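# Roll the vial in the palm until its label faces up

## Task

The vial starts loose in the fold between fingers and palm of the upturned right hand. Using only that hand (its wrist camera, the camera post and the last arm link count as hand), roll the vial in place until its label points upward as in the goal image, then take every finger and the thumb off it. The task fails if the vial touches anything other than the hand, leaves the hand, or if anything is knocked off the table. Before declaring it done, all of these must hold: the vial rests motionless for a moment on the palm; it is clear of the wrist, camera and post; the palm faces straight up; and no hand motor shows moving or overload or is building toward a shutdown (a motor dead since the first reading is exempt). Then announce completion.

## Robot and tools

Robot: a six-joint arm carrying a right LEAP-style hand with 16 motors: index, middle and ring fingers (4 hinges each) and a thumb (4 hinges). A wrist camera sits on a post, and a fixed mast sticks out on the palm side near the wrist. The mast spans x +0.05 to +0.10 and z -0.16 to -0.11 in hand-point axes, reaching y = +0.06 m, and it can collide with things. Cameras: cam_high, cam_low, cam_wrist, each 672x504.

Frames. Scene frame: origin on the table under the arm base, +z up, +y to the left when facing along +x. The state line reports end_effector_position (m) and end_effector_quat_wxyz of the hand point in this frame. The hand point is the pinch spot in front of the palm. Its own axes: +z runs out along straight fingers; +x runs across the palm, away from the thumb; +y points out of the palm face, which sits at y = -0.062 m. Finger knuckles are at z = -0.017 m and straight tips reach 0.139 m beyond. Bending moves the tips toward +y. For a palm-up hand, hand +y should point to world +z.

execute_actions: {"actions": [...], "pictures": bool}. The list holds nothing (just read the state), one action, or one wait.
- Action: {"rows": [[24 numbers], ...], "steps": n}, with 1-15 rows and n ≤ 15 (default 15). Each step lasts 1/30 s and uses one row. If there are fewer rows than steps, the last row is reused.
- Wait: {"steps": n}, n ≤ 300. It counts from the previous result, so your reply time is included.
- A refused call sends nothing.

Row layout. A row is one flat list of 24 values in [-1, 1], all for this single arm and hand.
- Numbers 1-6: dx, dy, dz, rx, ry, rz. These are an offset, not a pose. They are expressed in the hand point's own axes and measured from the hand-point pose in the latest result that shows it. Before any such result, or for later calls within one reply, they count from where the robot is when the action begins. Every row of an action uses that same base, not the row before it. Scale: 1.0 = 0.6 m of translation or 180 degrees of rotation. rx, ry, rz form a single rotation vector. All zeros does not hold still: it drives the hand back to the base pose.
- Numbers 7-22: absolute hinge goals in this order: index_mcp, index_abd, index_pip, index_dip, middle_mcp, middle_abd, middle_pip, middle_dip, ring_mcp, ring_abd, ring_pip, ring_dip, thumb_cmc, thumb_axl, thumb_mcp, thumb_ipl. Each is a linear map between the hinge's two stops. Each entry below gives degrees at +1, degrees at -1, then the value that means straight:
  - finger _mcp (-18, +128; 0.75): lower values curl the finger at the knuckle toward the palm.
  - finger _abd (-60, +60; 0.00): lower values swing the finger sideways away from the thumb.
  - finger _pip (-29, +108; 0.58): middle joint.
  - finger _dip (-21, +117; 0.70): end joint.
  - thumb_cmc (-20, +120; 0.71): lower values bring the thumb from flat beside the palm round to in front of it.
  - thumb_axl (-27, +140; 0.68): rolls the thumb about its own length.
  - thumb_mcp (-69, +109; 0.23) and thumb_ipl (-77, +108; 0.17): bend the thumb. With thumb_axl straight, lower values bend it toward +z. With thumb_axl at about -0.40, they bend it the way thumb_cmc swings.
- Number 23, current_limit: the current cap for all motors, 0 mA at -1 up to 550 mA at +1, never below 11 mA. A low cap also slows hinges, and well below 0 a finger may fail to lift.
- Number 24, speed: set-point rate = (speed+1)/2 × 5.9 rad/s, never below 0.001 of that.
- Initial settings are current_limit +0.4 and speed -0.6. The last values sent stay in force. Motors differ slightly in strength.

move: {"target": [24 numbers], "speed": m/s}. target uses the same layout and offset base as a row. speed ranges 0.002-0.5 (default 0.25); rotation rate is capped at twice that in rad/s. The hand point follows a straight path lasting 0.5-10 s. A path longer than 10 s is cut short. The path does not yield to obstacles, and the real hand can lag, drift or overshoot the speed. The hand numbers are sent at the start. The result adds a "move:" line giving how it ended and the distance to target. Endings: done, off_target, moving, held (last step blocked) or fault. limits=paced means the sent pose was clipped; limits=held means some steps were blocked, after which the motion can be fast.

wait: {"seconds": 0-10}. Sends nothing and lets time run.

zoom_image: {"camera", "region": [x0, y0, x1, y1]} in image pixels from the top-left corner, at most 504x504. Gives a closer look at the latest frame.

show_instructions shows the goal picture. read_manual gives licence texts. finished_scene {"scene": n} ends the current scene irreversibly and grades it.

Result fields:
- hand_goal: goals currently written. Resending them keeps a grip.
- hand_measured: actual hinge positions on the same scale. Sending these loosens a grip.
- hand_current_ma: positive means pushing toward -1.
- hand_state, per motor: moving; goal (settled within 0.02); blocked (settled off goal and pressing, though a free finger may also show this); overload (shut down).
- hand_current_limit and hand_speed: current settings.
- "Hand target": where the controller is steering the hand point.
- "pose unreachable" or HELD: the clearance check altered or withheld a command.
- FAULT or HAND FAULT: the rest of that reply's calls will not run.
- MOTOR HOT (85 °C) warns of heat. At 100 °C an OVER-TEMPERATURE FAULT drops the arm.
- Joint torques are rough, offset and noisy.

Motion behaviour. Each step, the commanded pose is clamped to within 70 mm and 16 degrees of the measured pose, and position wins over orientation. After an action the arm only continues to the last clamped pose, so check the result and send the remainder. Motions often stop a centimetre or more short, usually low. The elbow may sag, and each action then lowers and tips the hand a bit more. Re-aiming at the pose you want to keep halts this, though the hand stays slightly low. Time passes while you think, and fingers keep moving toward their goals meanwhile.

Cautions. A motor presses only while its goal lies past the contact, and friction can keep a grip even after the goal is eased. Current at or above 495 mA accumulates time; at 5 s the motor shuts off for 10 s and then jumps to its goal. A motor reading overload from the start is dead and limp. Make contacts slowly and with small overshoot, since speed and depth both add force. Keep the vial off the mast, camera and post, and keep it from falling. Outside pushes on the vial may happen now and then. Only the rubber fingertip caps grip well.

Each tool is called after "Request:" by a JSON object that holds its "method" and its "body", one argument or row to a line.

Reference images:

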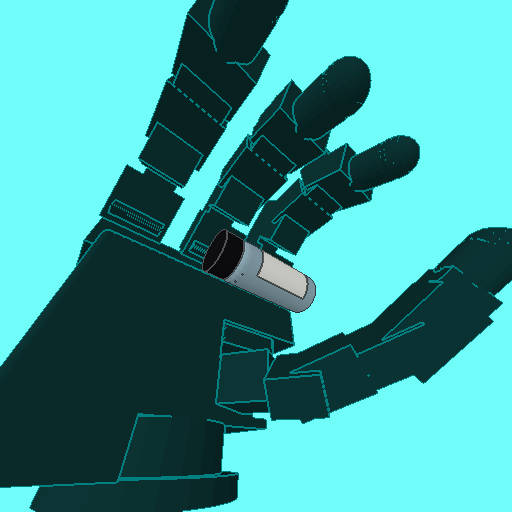

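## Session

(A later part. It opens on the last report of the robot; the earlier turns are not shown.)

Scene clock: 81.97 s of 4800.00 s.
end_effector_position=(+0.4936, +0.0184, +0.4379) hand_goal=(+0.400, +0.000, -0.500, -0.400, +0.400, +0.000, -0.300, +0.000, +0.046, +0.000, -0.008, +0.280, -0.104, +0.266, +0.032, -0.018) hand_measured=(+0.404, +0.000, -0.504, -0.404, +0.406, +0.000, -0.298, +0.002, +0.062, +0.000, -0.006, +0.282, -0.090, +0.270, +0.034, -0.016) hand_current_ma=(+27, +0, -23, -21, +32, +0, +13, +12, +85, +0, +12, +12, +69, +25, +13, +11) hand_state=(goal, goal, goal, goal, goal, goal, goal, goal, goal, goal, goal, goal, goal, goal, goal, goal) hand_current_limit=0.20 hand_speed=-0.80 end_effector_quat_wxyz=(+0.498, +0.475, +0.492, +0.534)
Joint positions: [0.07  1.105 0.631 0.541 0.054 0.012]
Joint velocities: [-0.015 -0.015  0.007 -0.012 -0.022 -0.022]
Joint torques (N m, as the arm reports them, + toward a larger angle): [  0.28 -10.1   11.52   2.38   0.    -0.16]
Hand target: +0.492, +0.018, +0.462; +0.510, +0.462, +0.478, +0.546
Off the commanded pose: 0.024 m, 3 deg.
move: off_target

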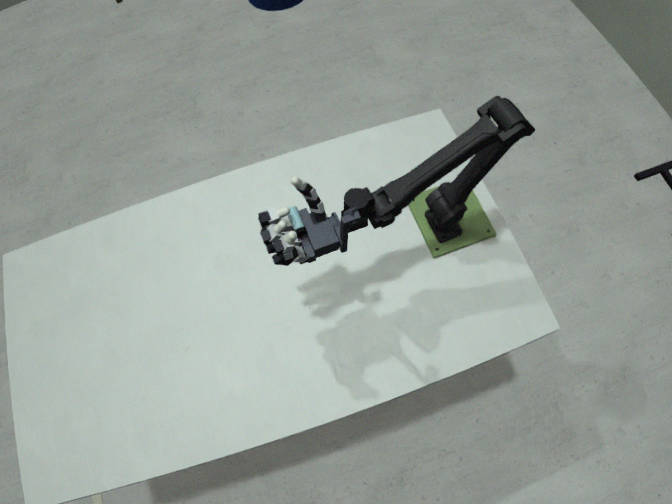

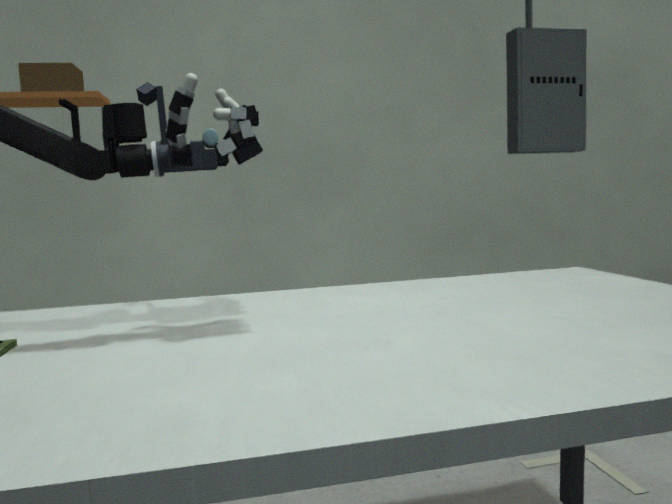

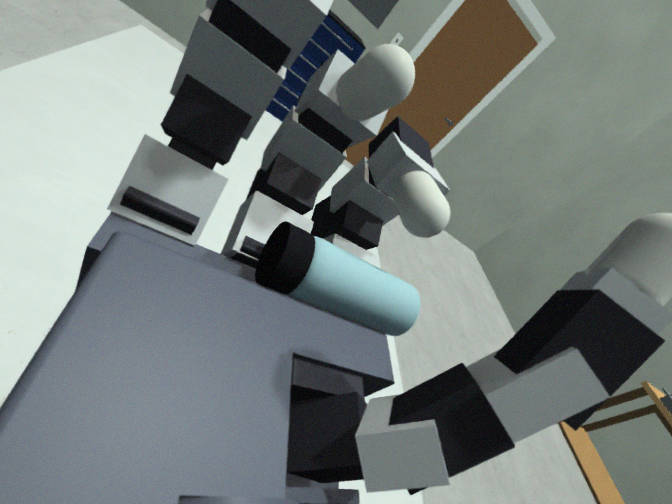

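Request:
{"method": "move", "body": {
  "target": [0,0.04,0.002,-0.016,0,0, 0.09,0,-0.55,-0.5, 0.1,0,-0.1,0.2, 0.046,0,-0.008,0.28, -0.104,0.266,0.032,-0.018, 0.2,-0.6]
}}

Request:
{"method": "move", "body": {
  "target": [0,0.04,0.002,-0.016,0,0, 0.09,0,-0.72,-0.5, 0.1,0,-0.1,0.2, 0.046,0,-0.008,0.28, -0.104,0.266,0.032,-0.018, -0.3,-0.8]
}}

Request:
{"method": "move", "body": {
  "target": [0,0.04,0.002,-0.016,0,0, 0.09,0,-0.95,-0.25, 0.1,0,-0.1,0.2, 0.046,0,-0.008,0.28, -0.104,0.266,0.032,-0.018, -0.3,-0.85]
}}

Request:
{"method": "zoom_image", "body": {
  "camera": "cam_low",
  "region": [130, 60, 280, 190]
}}

Scene clock: 97.77 s of 4800.00 s.
end_effector_position=(+0.4936, +0.0184, +0.4379) hand_goal=(+0.090, +0.000, -0.550, -0.500, +0.100, +0.000, -0.100, +0.200, +0.046, +0.000, -0.008, +0.280, -0.104, +0.266, +0.032, -0.018) hand_measured=(+0.100, +0.000, -0.550, -0.498, +0.112, +0.000, -0.102, +0.196, +0.062, +0.000, -0.006, +0.282, -0.090, +0.270, +0.034, -0.016) hand_current_ma=(+66, +0, +4, +11, +82, +0, -14, -18, +85, +0, +12, +12, +69, +25, +13, +11) hand_state=(goal, goal, goal, goal, goal, goal, goal, goal, goal, goal, goal, goal, goal, goal, goal, goal) hand_current_limit=0.20 hand_speed=-0.60 end_effector_quat_wxyz=(+0.498, +0.475, +0.492, +0.534)
Joint positions: [0.07  1.105 0.631 0.541 0.054 0.012]
Joint velocities: [-0.005 -0.005 -0.002 -0.002 -0.022  0.022]
Joint torques (N m, as the arm reports them, + toward a larger angle): [  0.   -10.02  11.46   2.17   0.01  -0.18]
Hand target: +0.492, +0.018, +0.462; +0.510, +0.462, +0.478, +0.546
Off the commanded pose: 0.024 m, 3 deg.
After step 90, 12.10 s passed at rest.
move: off_target

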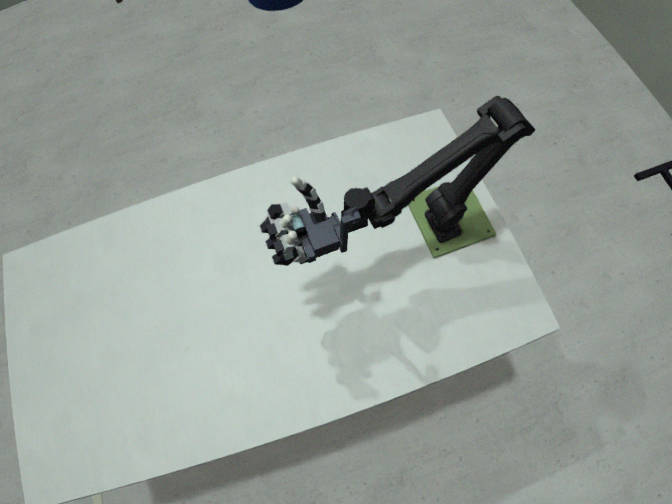

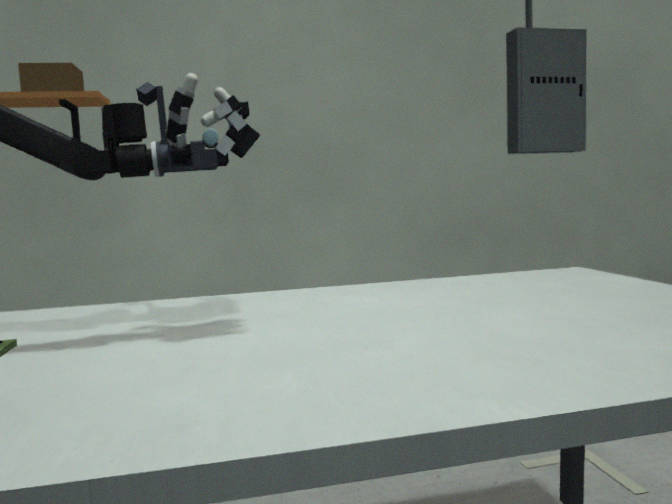

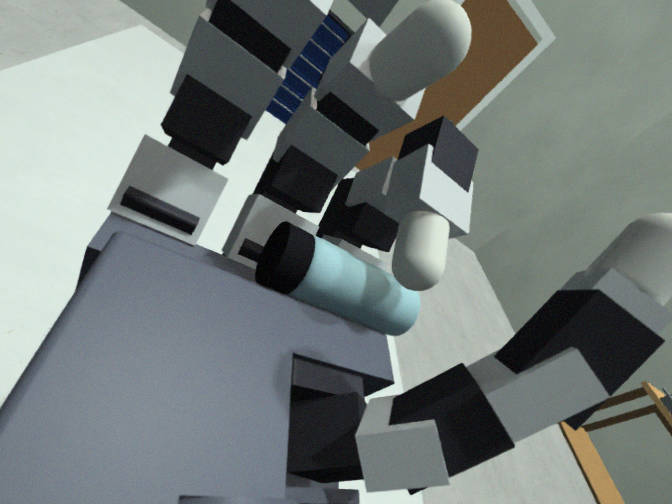

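Scene clock: 98.47 s of 4800.00 s.
end_effector_position=(+0.4936, +0.0184, +0.4379) hand_goal=(+0.090, +0.000, -0.720, -0.500, +0.100, +0.000, -0.100, +0.200, +0.046, +0.000, -0.008, +0.280, -0.104, +0.266, +0.032, -0.018) hand_measured=(+0.100, +0.000, -0.650, -0.494, +0.112, +0.000, -0.102, +0.196, +0.062, +0.000, -0.006, +0.282, -0.090, +0.270, +0.034, -0.016) hand_current_ma=(+65, +0, +192, +26, +82, +0, -14, -18, +85, +0, +12, +12, +69, +25, +13, +11) hand_state=(goal, goal, blocked, goal, goal, goal, goal, goal, goal, goal, goal, goal, goal, goal, goal, goal) hand_current_limit=-0.30 hand_speed=-0.80 end_effector_quat_wxyz=(+0.498, +0.475, +0.492, +0.534)
Joint positions: [0.07  1.105 0.631 0.541 0.054 0.012]
Joint velocities: [ 0.005 -0.005 -0.012 -0.002 -0.037  0.051]
Joint torques (N m, as the arm reports them, + toward a larger angle): [ -0.13 -10.28  11.44   2.38   0.04  -0.16]
Hand target: +0.492, +0.018, +0.462; +0.510, +0.462, +0.478, +0.546
Off the commanded pose: 0.024 m, 3 deg.
move: off_target

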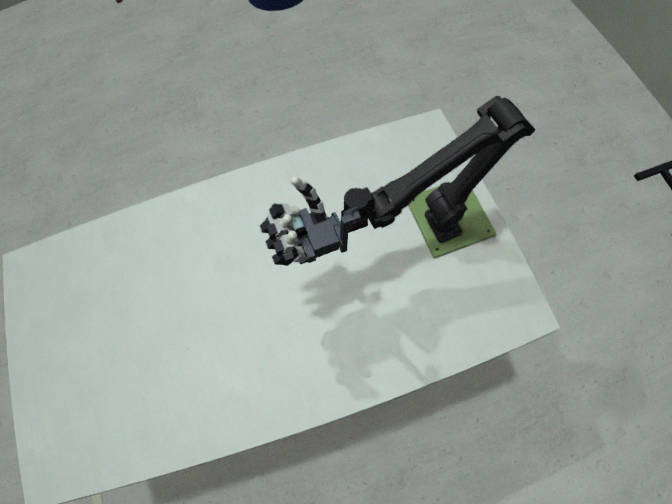

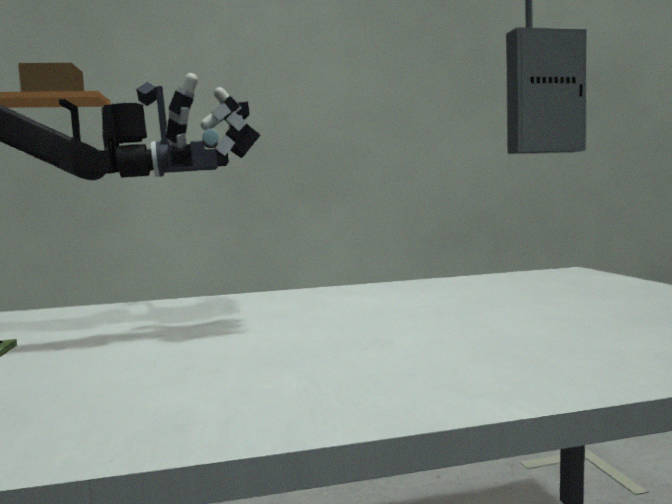

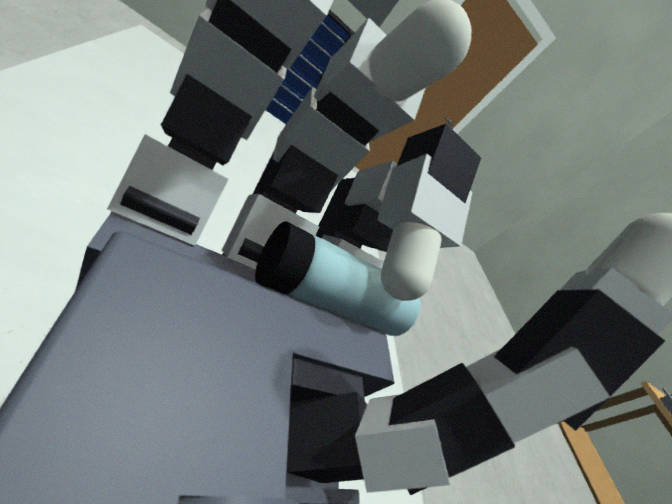

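Scene clock: 99.43 s of 4800.00 s.
end_effector_position=(+0.4936, +0.0184, +0.4379) hand_goal=(+0.090, +0.000, -0.950, -0.250, +0.100, +0.000, -0.100, +0.200, +0.046, +0.000, -0.008, +0.280, -0.104, +0.266, +0.032, -0.018) hand_measured=(+0.100, +0.000, -0.824, -0.244, +0.112, +0.000, -0.102, +0.196, +0.062, +0.000, -0.006, +0.282, -0.090, +0.270, +0.034, -0.016) hand_current_ma=(+66, +0, +193, +31, +82, +0, -14, -18, +85, +0, +12, +12, +69, +25, +13, +11) hand_state=(goal, goal, blocked, goal, goal, goal, goal, goal, goal, goal, goal, goal, goal, goal, goal, goal) hand_current_limit=-0.30 hand_speed=-0.85 end_effector_quat_wxyz=(+0.498, +0.475, +0.492, +0.534)
Joint positions: [0.07  1.105 0.631 0.541 0.054 0.012]
Joint velocities: [-0.015  0.005  0.022 -0.012 -0.022 -0.007]
Joint torques (N m, as the arm reports them, + toward a larger angle): [  0.39 -10.08  11.41   2.27   0.01  -0.16]
Hand target: +0.492, +0.018, +0.462; +0.510, +0.462, +0.478, +0.546
Off the commanded pose: 0.024 m, 3 deg.
move: off_target

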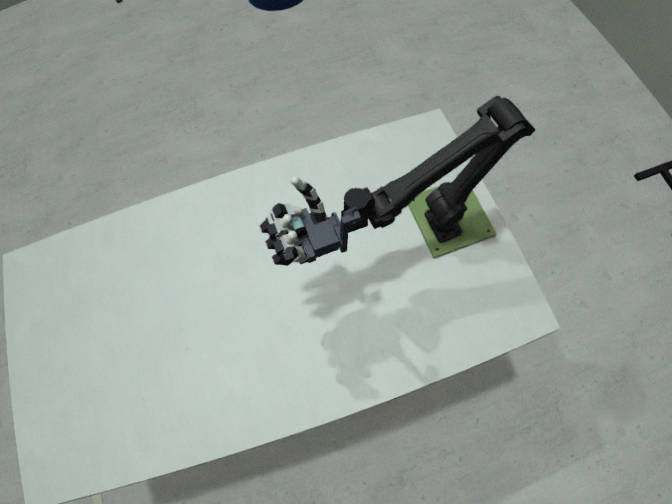

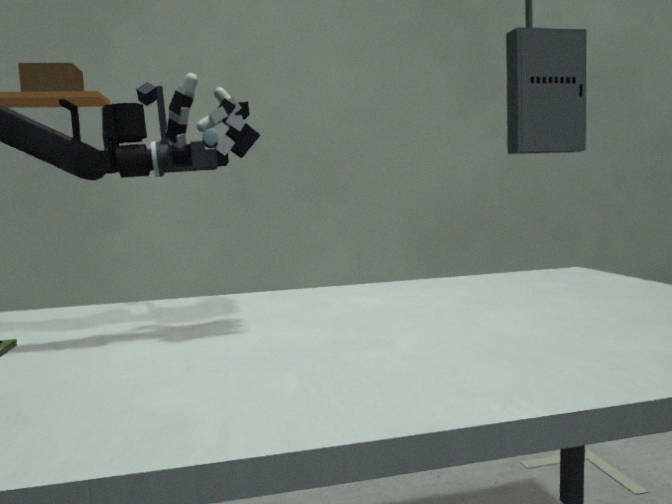

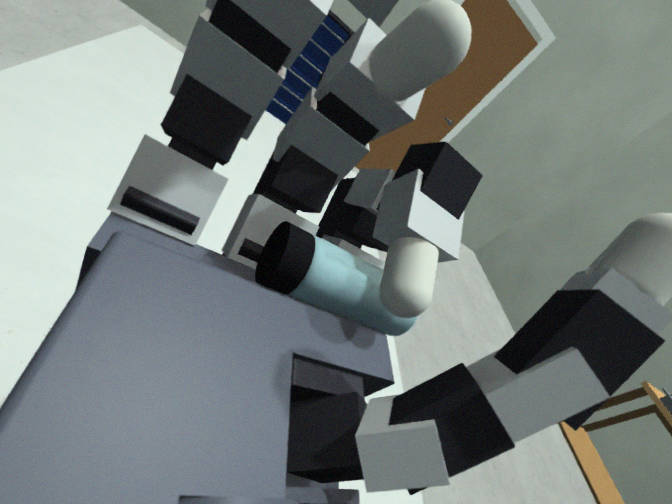

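Region (130, 60, 280, 190) of cam_low's 672x504 image, scaled by 3.360, with more detail than that image has; it fills the top 437 rows of this view, and the rest is white.

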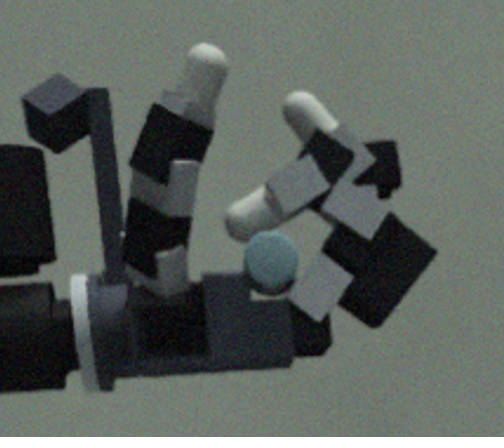

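Request:
{"method": "move", "body": {
  "target": [0,0.04,0.002,-0.016,0,0, 0.09,0,-1,0.0, 0.1,0,-0.1,0.2, 0.046,0,-0.008,0.28, -0.104,0.266,0.032,-0.018, -0.3,-0.85]
}}

Request:
{"method": "move", "body": {
  "target": [0,0.04,0.002,-0.016,0,0, 0.09,0,-0.5,-0.2, 0.1,0,-0.1,0.2, 0.046,0,-0.008,0.28, -0.104,0.266,0.032,-0.018, 0.2,-0.5]
}}

Request:
{"method": "move", "body": {
  "target": [0,0.04,0.002,-0.016,0,0, 0.09,0,-0.63,-0.55, 0.1,0,-0.1,0.2, 0.046,0,-0.008,0.28, -0.104,0.266,0.032,-0.018, -0.1,-0.6]
}}

Request:
{"method": "move", "body": {
  "target": [0,0.04,0.002,-0.016,0,0, 0.09,0,-1,0.0, 0.1,0,-0.1,0.2, 0.046,0,-0.008,0.28, -0.104,0.266,0.032,-0.018, -0.3,-0.85]
}}

Scene clock: 107.77 s of 4800.00 s.
end_effector_position=(+0.4936, +0.0184, +0.4379) hand_goal=(+0.090, +0.000, -1.000, +0.000, +0.100, +0.000, -0.100, +0.200, +0.046, +0.000, -0.008, +0.280, -0.104, +0.266, +0.032, -0.018) hand_measured=(+0.100, +0.000, -0.980, +0.000, +0.112, +0.000, -0.102, +0.196, +0.062, +0.000, -0.006, +0.282, -0.090, +0.270, +0.034, -0.016) hand_current_ma=(+66, +0, +109, +5, +82, +0, -14, -18, +85, +0, +12, +12, +69, +25, +13, +11) hand_state=(goal, goal, blocked, goal, goal, goal, goal, goal, goal, goal, goal, goal, goal, goal, goal, goal) hand_current_limit=-0.30 hand_speed=-0.85 end_effector_quat_wxyz=(+0.498, +0.475, +0.492, +0.534)
Joint positions: [0.07  1.105 0.631 0.541 0.054 0.012]
Joint velocities: [-0.024 -0.005  0.012 -0.017 -0.051  0.007]
Joint torques (N m, as the arm reports them, + toward a larger angle): [ -0.04 -10.11  11.4    2.25   0.    -0.17]
Hand target: +0.492, +0.018, +0.462; +0.510, +0.462, +0.478, +0.546
Off the commanded pose: 0.024 m, 3 deg.
After step 90, 4.40 s passed at rest.
move: off_target

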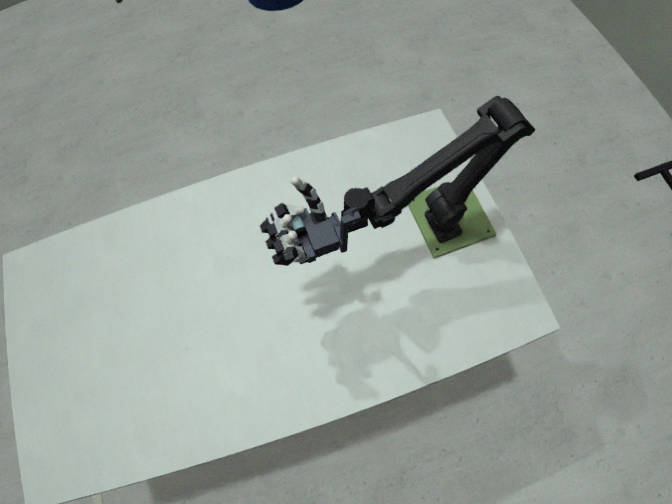

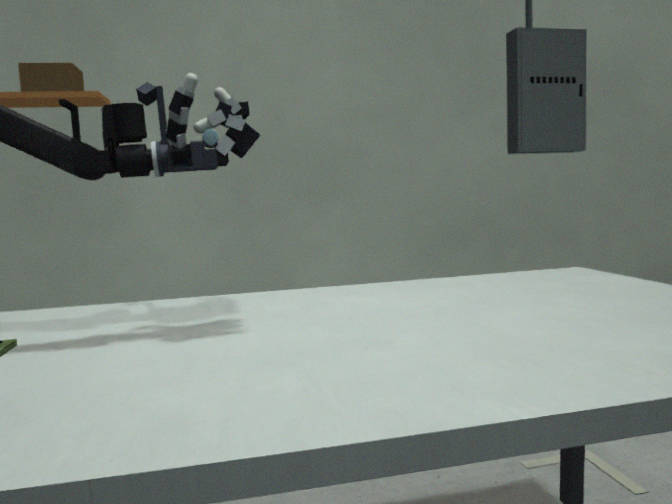

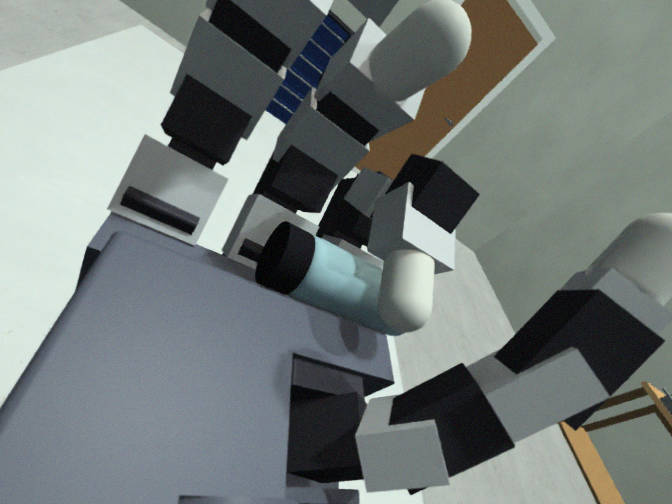

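Scene clock: 108.53 s of 4800.00 s.
end_effector_position=(+0.4936, +0.0184, +0.4379) hand_goal=(+0.090, +0.000, -0.500, -0.200, +0.100, +0.000, -0.100, +0.200, +0.046, +0.000, -0.008, +0.280, -0.104, +0.266, +0.032, -0.018) hand_measured=(+0.100, +0.000, -0.506, -0.198, +0.112, +0.000, -0.102, +0.196, +0.062, +0.000, -0.006, +0.282, -0.090, +0.270, +0.034, -0.016) hand_current_ma=(+57, +0, -33, +11, +82, +0, -14, -18, +85, +0, +12, +12, +69, +25, +13, +11) hand_state=(goal, goal, goal, goal, goal, goal, goal, goal, goal, goal, goal, goal, goal, goal, goal, goal) hand_current_limit=0.20 hand_speed=-0.50 end_effector_quat_wxyz=(+0.498, +0.475, +0.492, +0.534)
Joint positions: [0.07  1.105 0.631 0.541 0.054 0.012]
Joint velocities: [-0.005 -0.005 -0.017  0.012 -0.037  0.007]
Joint torques (N m, as the arm reports them, + toward a larger angle): [ -0.12 -10.11  11.51   2.31   0.    -0.18]
Hand target: +0.492, +0.018, +0.462; +0.510, +0.462, +0.478, +0.546
Off the commanded pose: 0.024 m, 3 deg.
move: off_target

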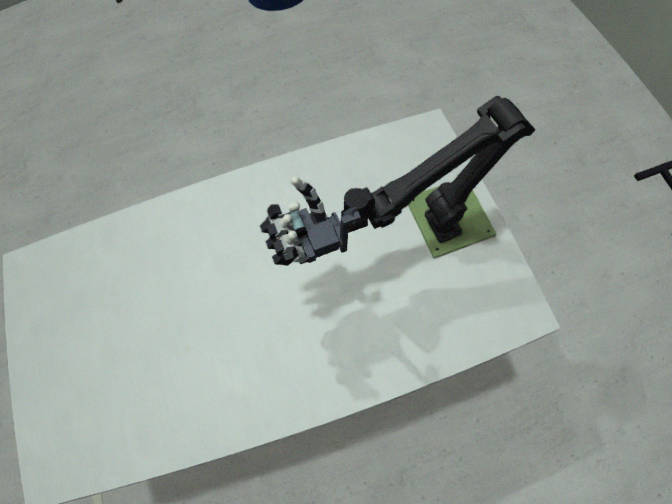

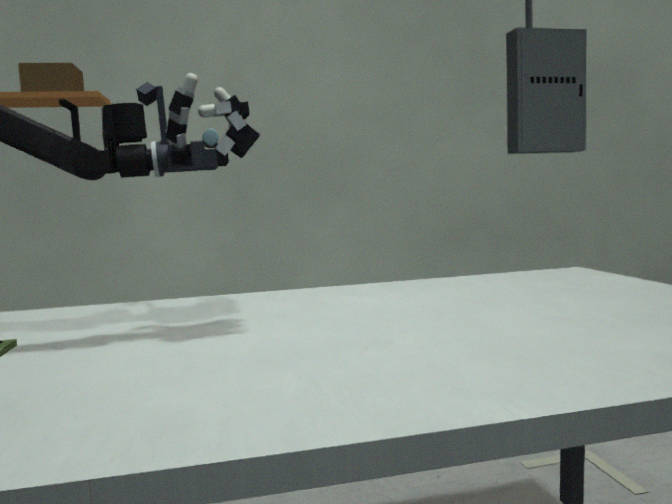

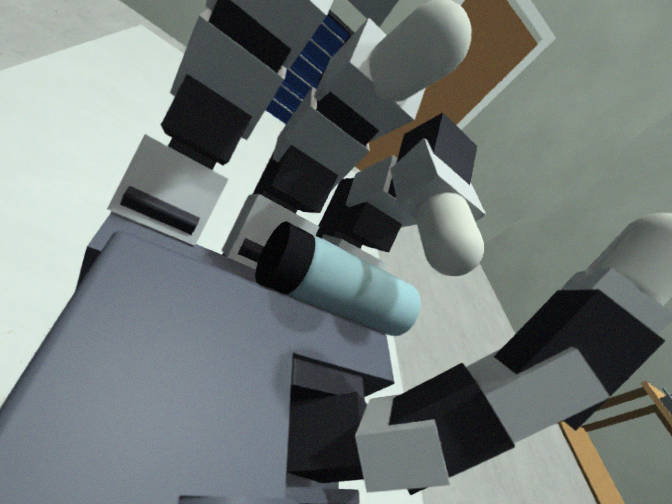

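Scene clock: 109.23 s of 4800.00 s.
end_effector_position=(+0.4936, +0.0184, +0.4379) hand_goal=(+0.090, +0.000, -0.630, -0.550, +0.100, +0.000, -0.100, +0.200, +0.046, +0.000, -0.008, +0.280, -0.104, +0.266, +0.032, -0.018) hand_measured=(+0.100, +0.000, -0.624, -0.530, +0.112, +0.000, -0.102, +0.196, +0.062, +0.000, -0.006, +0.282, -0.090, +0.270, +0.034, -0.016) hand_current_ma=(+57, +0, +34, +104, +82, +0, -14, -18, +85, +0, +12, +12, +69, +25, +13, +11) hand_state=(goal, goal, goal, blocked, goal, goal, goal, goal, goal, goal, goal, goal, goal, goal, goal, goal) hand_current_limit=-0.10 hand_speed=-0.60 end_effector_quat_wxyz=(+0.498, +0.475, +0.492, +0.534)
Joint positions: [0.07  1.105 0.631 0.541 0.054 0.012]
Joint velocities: [ 0.005 -0.005 -0.002 -0.002 -0.022  0.007]
Joint torques (N m, as the arm reports them, + toward a larger angle): [ 0.51 -9.87 11.54  2.31 -0.01 -0.18]
Hand target: +0.492, +0.018, +0.462; +0.510, +0.462, +0.478, +0.546
Off the commanded pose: 0.024 m, 3 deg.
move: off_target

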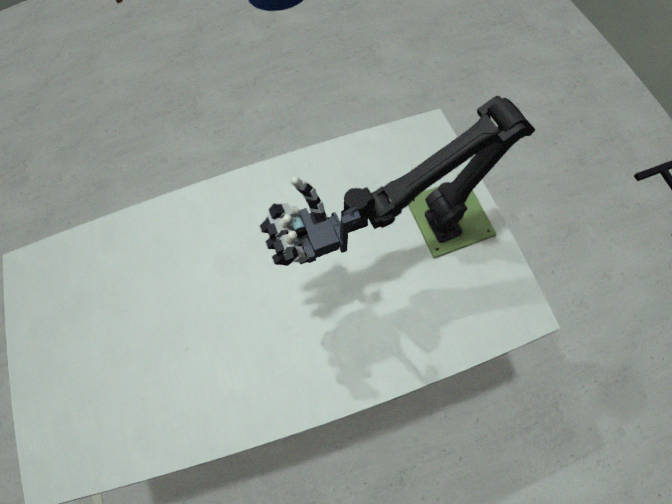

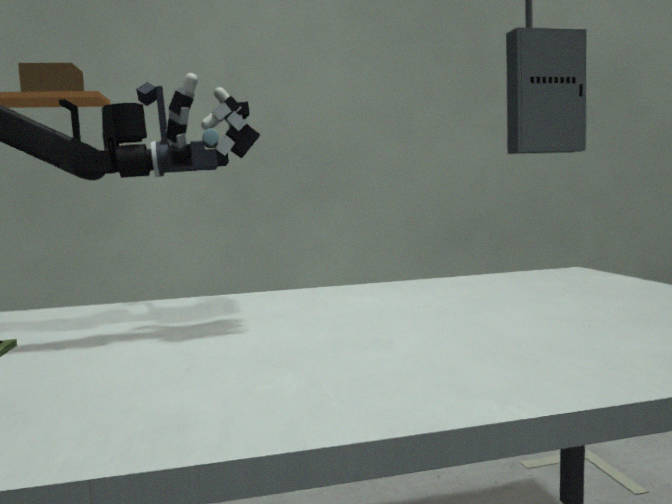

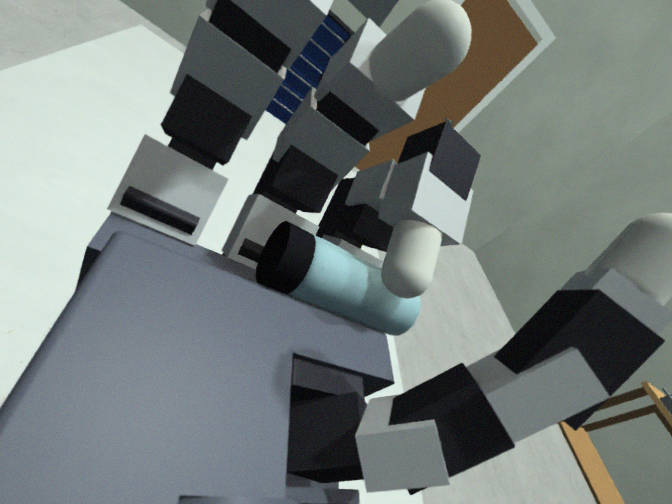

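Scene clock: 110.97 s of 4800.00 s.
end_effector_position=(+0.4936, +0.0184, +0.4379) hand_goal=(+0.090, +0.000, -1.000, +0.000, +0.100, +0.000, -0.100, +0.200, +0.046, +0.000, -0.008, +0.280, -0.104, +0.266, +0.032, -0.018) hand_measured=(+0.100, +0.000, -0.978, +0.000, +0.112, +0.000, -0.102, +0.196, +0.062, +0.000, -0.006, +0.282, -0.090, +0.270, +0.034, -0.016) hand_current_ma=(+61, +0, +110, +5, +82, +0, -14, -18, +85, +0, +12, +12, +69, +25, +13, +11) hand_state=(goal, goal, blocked, goal, goal, goal, goal, goal, goal, goal, goal, goal, goal, goal, goal, goal) hand_current_limit=-0.30 hand_speed=-0.85 end_effector_quat_wxyz=(+0.498, +0.475, +0.492, +0.534)
Joint positions: [0.07  1.105 0.631 0.541 0.054 0.012]
Joint velocities: [ 0.005 -0.005  0.002 -0.012  0.037 -0.11 ]
Joint torques (N m, as the arm reports them, + toward a larger angle): [-0.24 -9.92 11.38  2.18  0.06 -0.18]
Hand target: +0.492, +0.018, +0.462; +0.510, +0.462, +0.478, +0.546
Off the commanded pose: 0.024 m, 3 deg.
move: off_target

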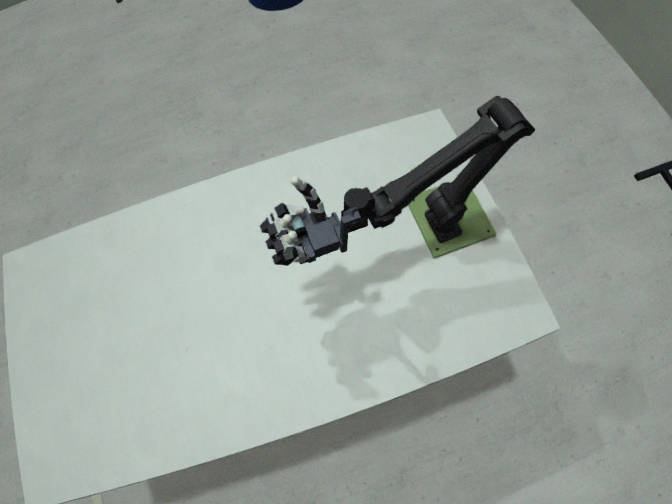

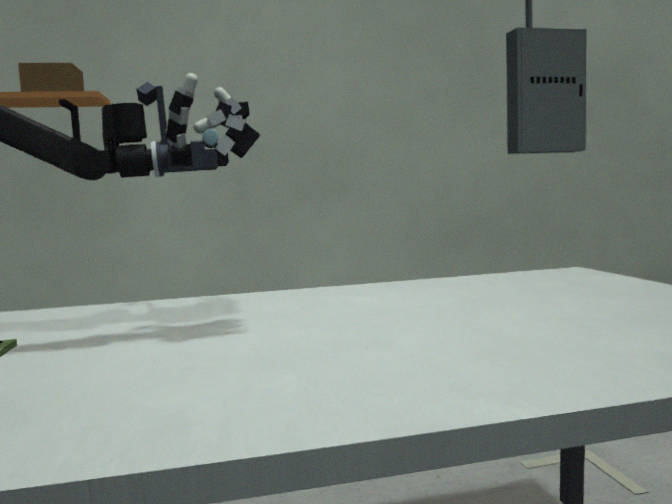

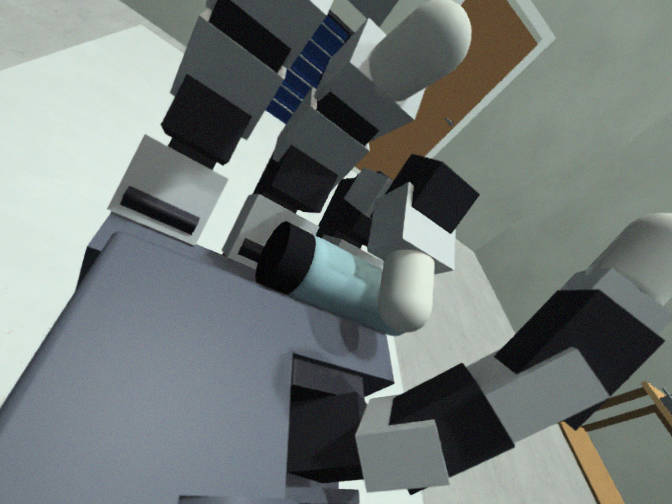

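Request:
{"method": "zoom_image", "body": {
  "camera": "cam_low",
  "region": [185, 110, 245, 160]
}}

Request:
{"method": "zoom_image", "body": {
  "camera": "cam_high",
  "region": [265, 190, 325, 250]
}}

Region (185, 110, 245, 160) of cam_low's 672x504 image, scaled by 8.400, with more detail than that image has.

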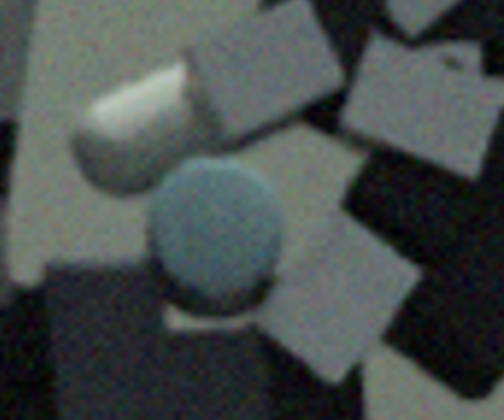

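Region (265, 190, 325, 250) of cam_high's 672x504 image, scaled by 8.400, with more detail than that image has.

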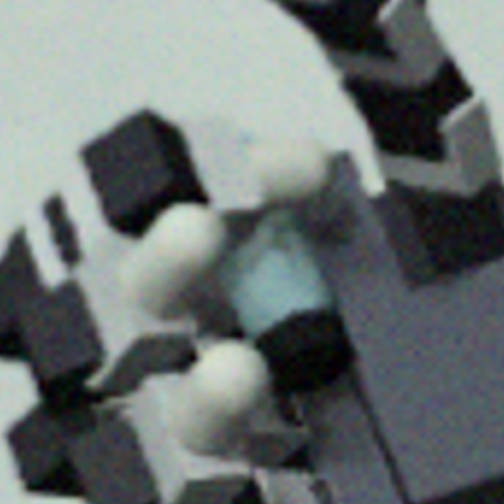

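Request:
{"method": "move", "body": {
  "target": [0,0.04,0.002,-0.016,0,0, 0.39,0,-1,0.25, 0.1,0,-0.1,0.2, 0.046,0,-0.008,0.28, -0.104,0.266,0.032,-0.018, 0.2,-0.6]
}}

Request:
{"method": "move", "body": {
  "target": [0,0.04,0.002,-0.016,0,0, 0.39,0,-1,-0.12, 0.1,0,-0.1,0.2, 0.046,0,-0.008,0.28, -0.104,0.266,0.032,-0.018, 0,-0.7]
}}

Request:
{"method": "move", "body": {
  "target": [0,0.04,0.002,-0.016,0,0, 0.27,0,-1,-0.1, 0.1,0,-0.1,0.2, 0.046,0,-0.008,0.28, -0.104,0.266,0.032,-0.018, 0.3,-0.9]
}}

Request:
{"method": "zoom_image", "body": {
  "camera": "cam_low",
  "region": [185, 110, 245, 160]
}}

Scene clock: 140.70 s of 4800.00 s.
end_effector_position=(+0.4936, +0.0184, +0.4379) hand_goal=(+0.390, +0.000, -1.000, +0.250, +0.100, +0.000, -0.100, +0.200, +0.046, +0.000, -0.008, +0.280, -0.104, +0.266, +0.032, -0.018) hand_measured=(+0.394, +0.000, -1.000, +0.246, +0.112, +0.000, -0.102, +0.196, +0.062, +0.000, -0.006, +0.282, -0.090, +0.270, +0.034, -0.016) hand_current_ma=(+20, +0, +1, -21, +82, +0, -14, -18, +85, +0, +12, +12, +69, +25, +13, +11) hand_state=(goal, goal, goal, goal, goal, goal, goal, goal, goal, goal, goal, goal, goal, goal, goal, goal) hand_current_limit=0.20 hand_speed=-0.60 end_effector_quat_wxyz=(+0.498, +0.475, +0.492, +0.534)
Joint positions: [0.07  1.105 0.631 0.541 0.054 0.012]
Joint velocities: [-0.005 -0.005 -0.012 -0.007  0.022  0.022]
Joint torques (N m, as the arm reports them, + toward a larger angle): [ 0.2  -9.19 11.4   2.16  0.03 -0.17]
Hand target: +0.492, +0.018, +0.462; +0.510, +0.462, +0.478, +0.546
Off the commanded pose: 0.024 m, 3 deg.
After step 90, 26.03 s passed at rest.
move: off_target

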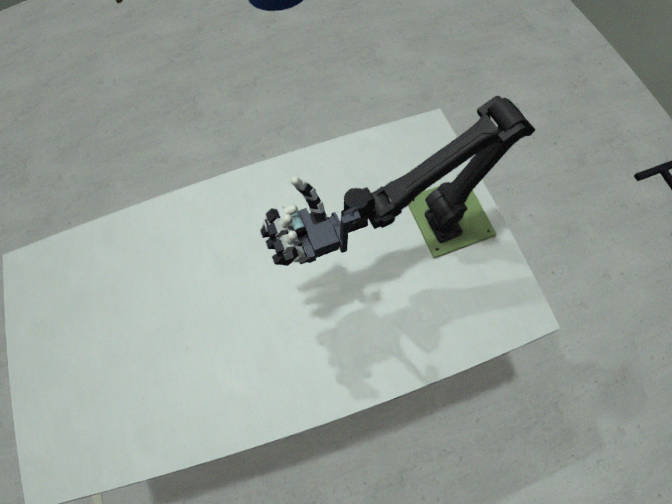

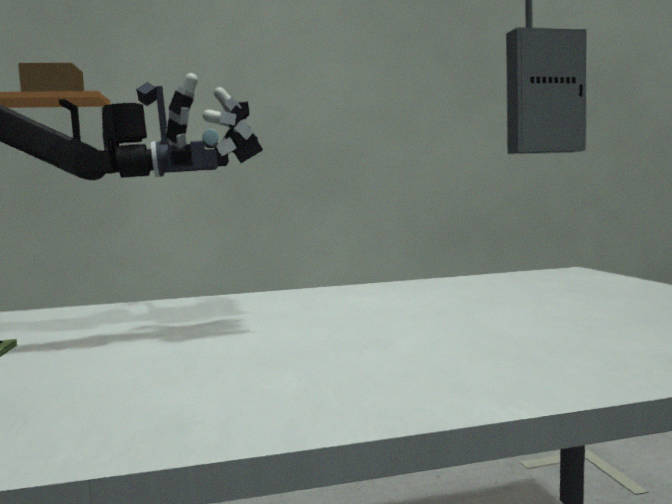

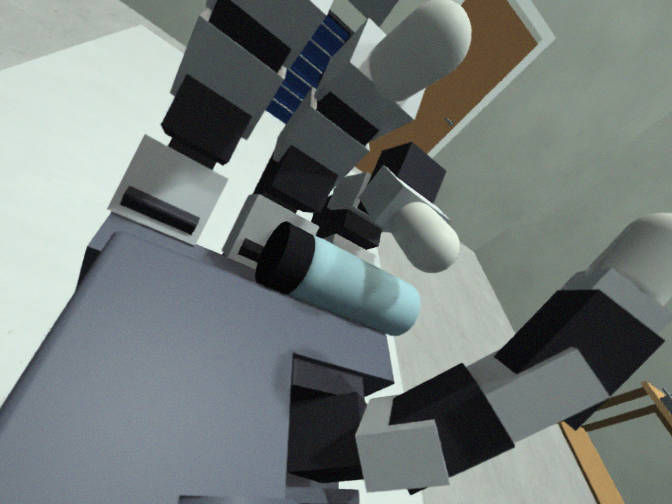

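Scene clock: 141.43 s of 4800.00 s.
end_effector_position=(+0.4936, +0.0184, +0.4379) hand_goal=(+0.390, +0.000, -1.000, -0.120, +0.100, +0.000, -0.100, +0.200, +0.046, +0.000, -0.008, +0.280, -0.104, +0.266, +0.032, -0.018) hand_measured=(+0.394, +0.000, -0.986, -0.088, +0.112, +0.000, -0.102, +0.196, +0.062, +0.000, -0.006, +0.282, -0.090, +0.270, +0.034, -0.016) hand_current_ma=(+28, +0, +75, +159, +82, +0, -14, -18, +85, +0, +12, +12, +69, +25, +13, +11) hand_state=(goal, goal, goal, blocked, goal, goal, goal, goal, goal, goal, goal, goal, goal, goal, goal, goal) hand_current_limit=0.00 hand_speed=-0.70 end_effector_quat_wxyz=(+0.498, +0.475, +0.492, +0.534)
Joint positions: [0.07  1.105 0.631 0.541 0.054 0.012]
Joint velocities: [-0.005 -0.024 -0.012 -0.002 -0.007 -0.051]
Joint torques (N m, as the arm reports them, + toward a larger angle): [  0.02 -10.25  11.42   2.27   0.02  -0.17]
Hand target: +0.492, +0.018, +0.462; +0.510, +0.462, +0.478, +0.546
Off the commanded pose: 0.024 m, 3 deg.
move: off_target

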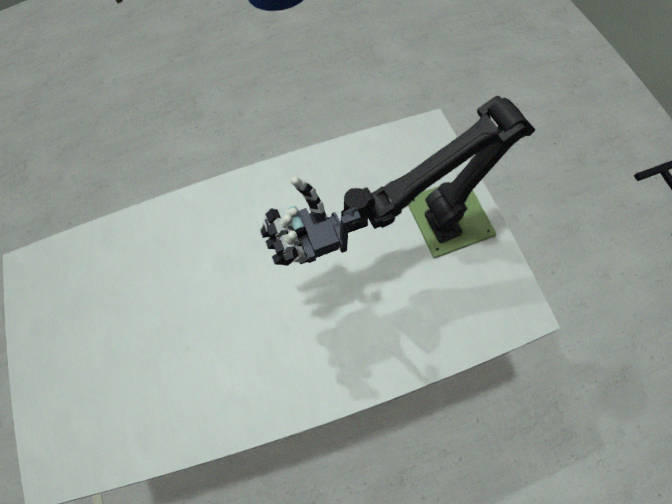

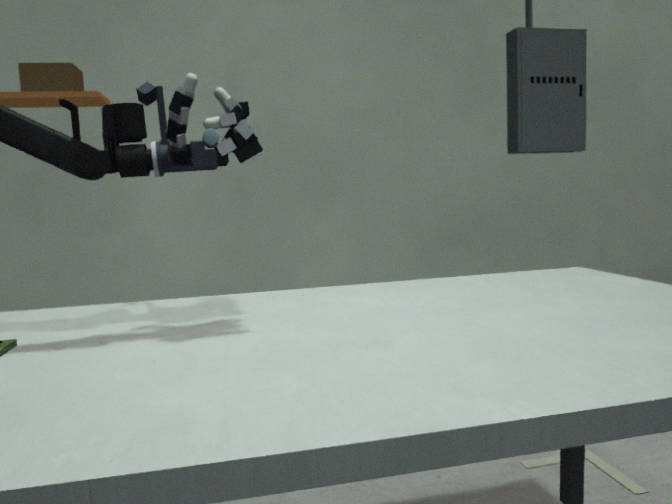

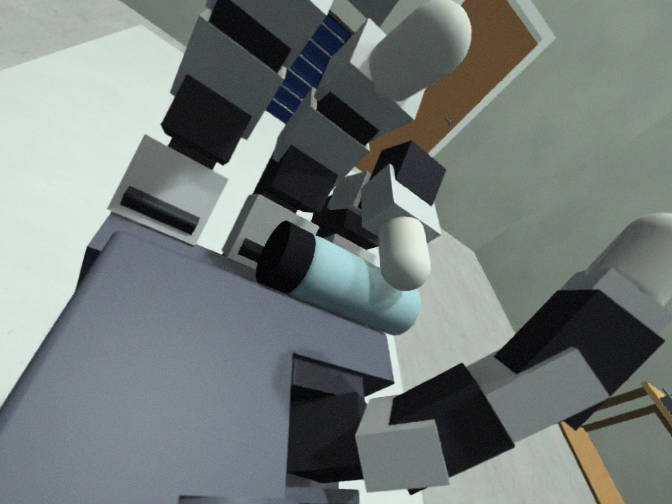

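Scene clock: 142.20 s of 4800.00 s.
end_effector_position=(+0.4936, +0.0184, +0.4379) hand_goal=(+0.270, +0.000, -1.000, -0.100, +0.100, +0.000, -0.100, +0.200, +0.046, +0.000, -0.008, +0.280, -0.104, +0.266, +0.032, -0.018) hand_measured=(+0.326, +0.000, -0.962, -0.084, +0.112, +0.000, -0.102, +0.196, +0.062, +0.000, -0.006, +0.282, -0.090, +0.270, +0.034, -0.016) hand_current_ma=(+337, +0, +202, +79, +82, +0, -14, -18, +85, +0, +12, +12, +69, +25, +13, +11) hand_state=(blocked, goal, blocked, goal, goal, goal, goal, goal, goal, goal, goal, goal, goal, goal, goal, goal) hand_current_limit=0.30 hand_speed=-0.90 end_effector_quat_wxyz=(+0.498, +0.475, +0.492, +0.534)
Joint positions: [0.07  1.105 0.631 0.541 0.054 0.012]
Joint velocities: [-0.005  0.005 -0.002  0.012 -0.037  0.066]
Joint torques (N m, as the arm reports them, + toward a larger angle): [ 0.62 -9.8  11.3   2.17  0.06 -0.15]
Hand target: +0.492, +0.018, +0.462; +0.510, +0.462, +0.478, +0.546
Off the commanded pose: 0.024 m, 3 deg.
move: off_target

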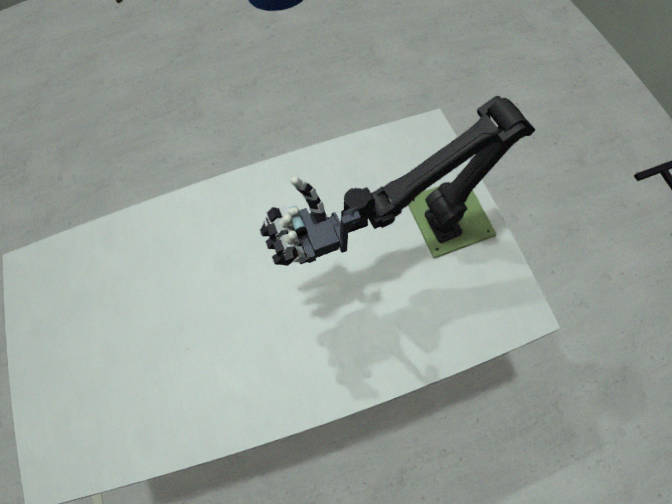

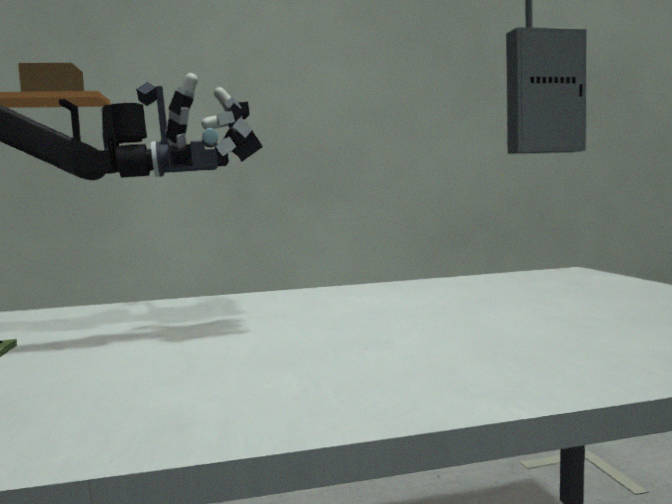

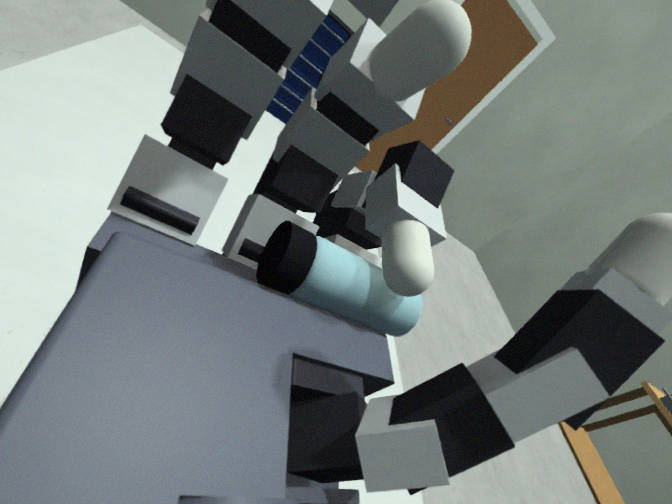

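Region (185, 110, 245, 160) of cam_low's 672x504 image, scaled by 8.400, with more detail than that image has.

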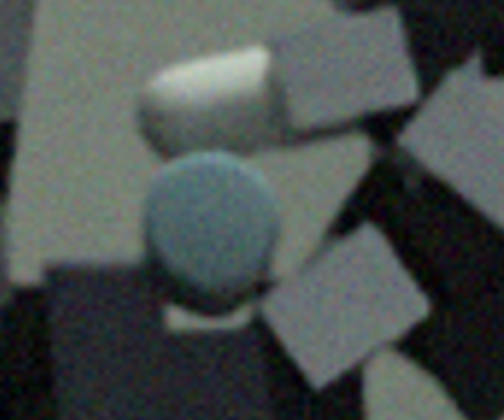

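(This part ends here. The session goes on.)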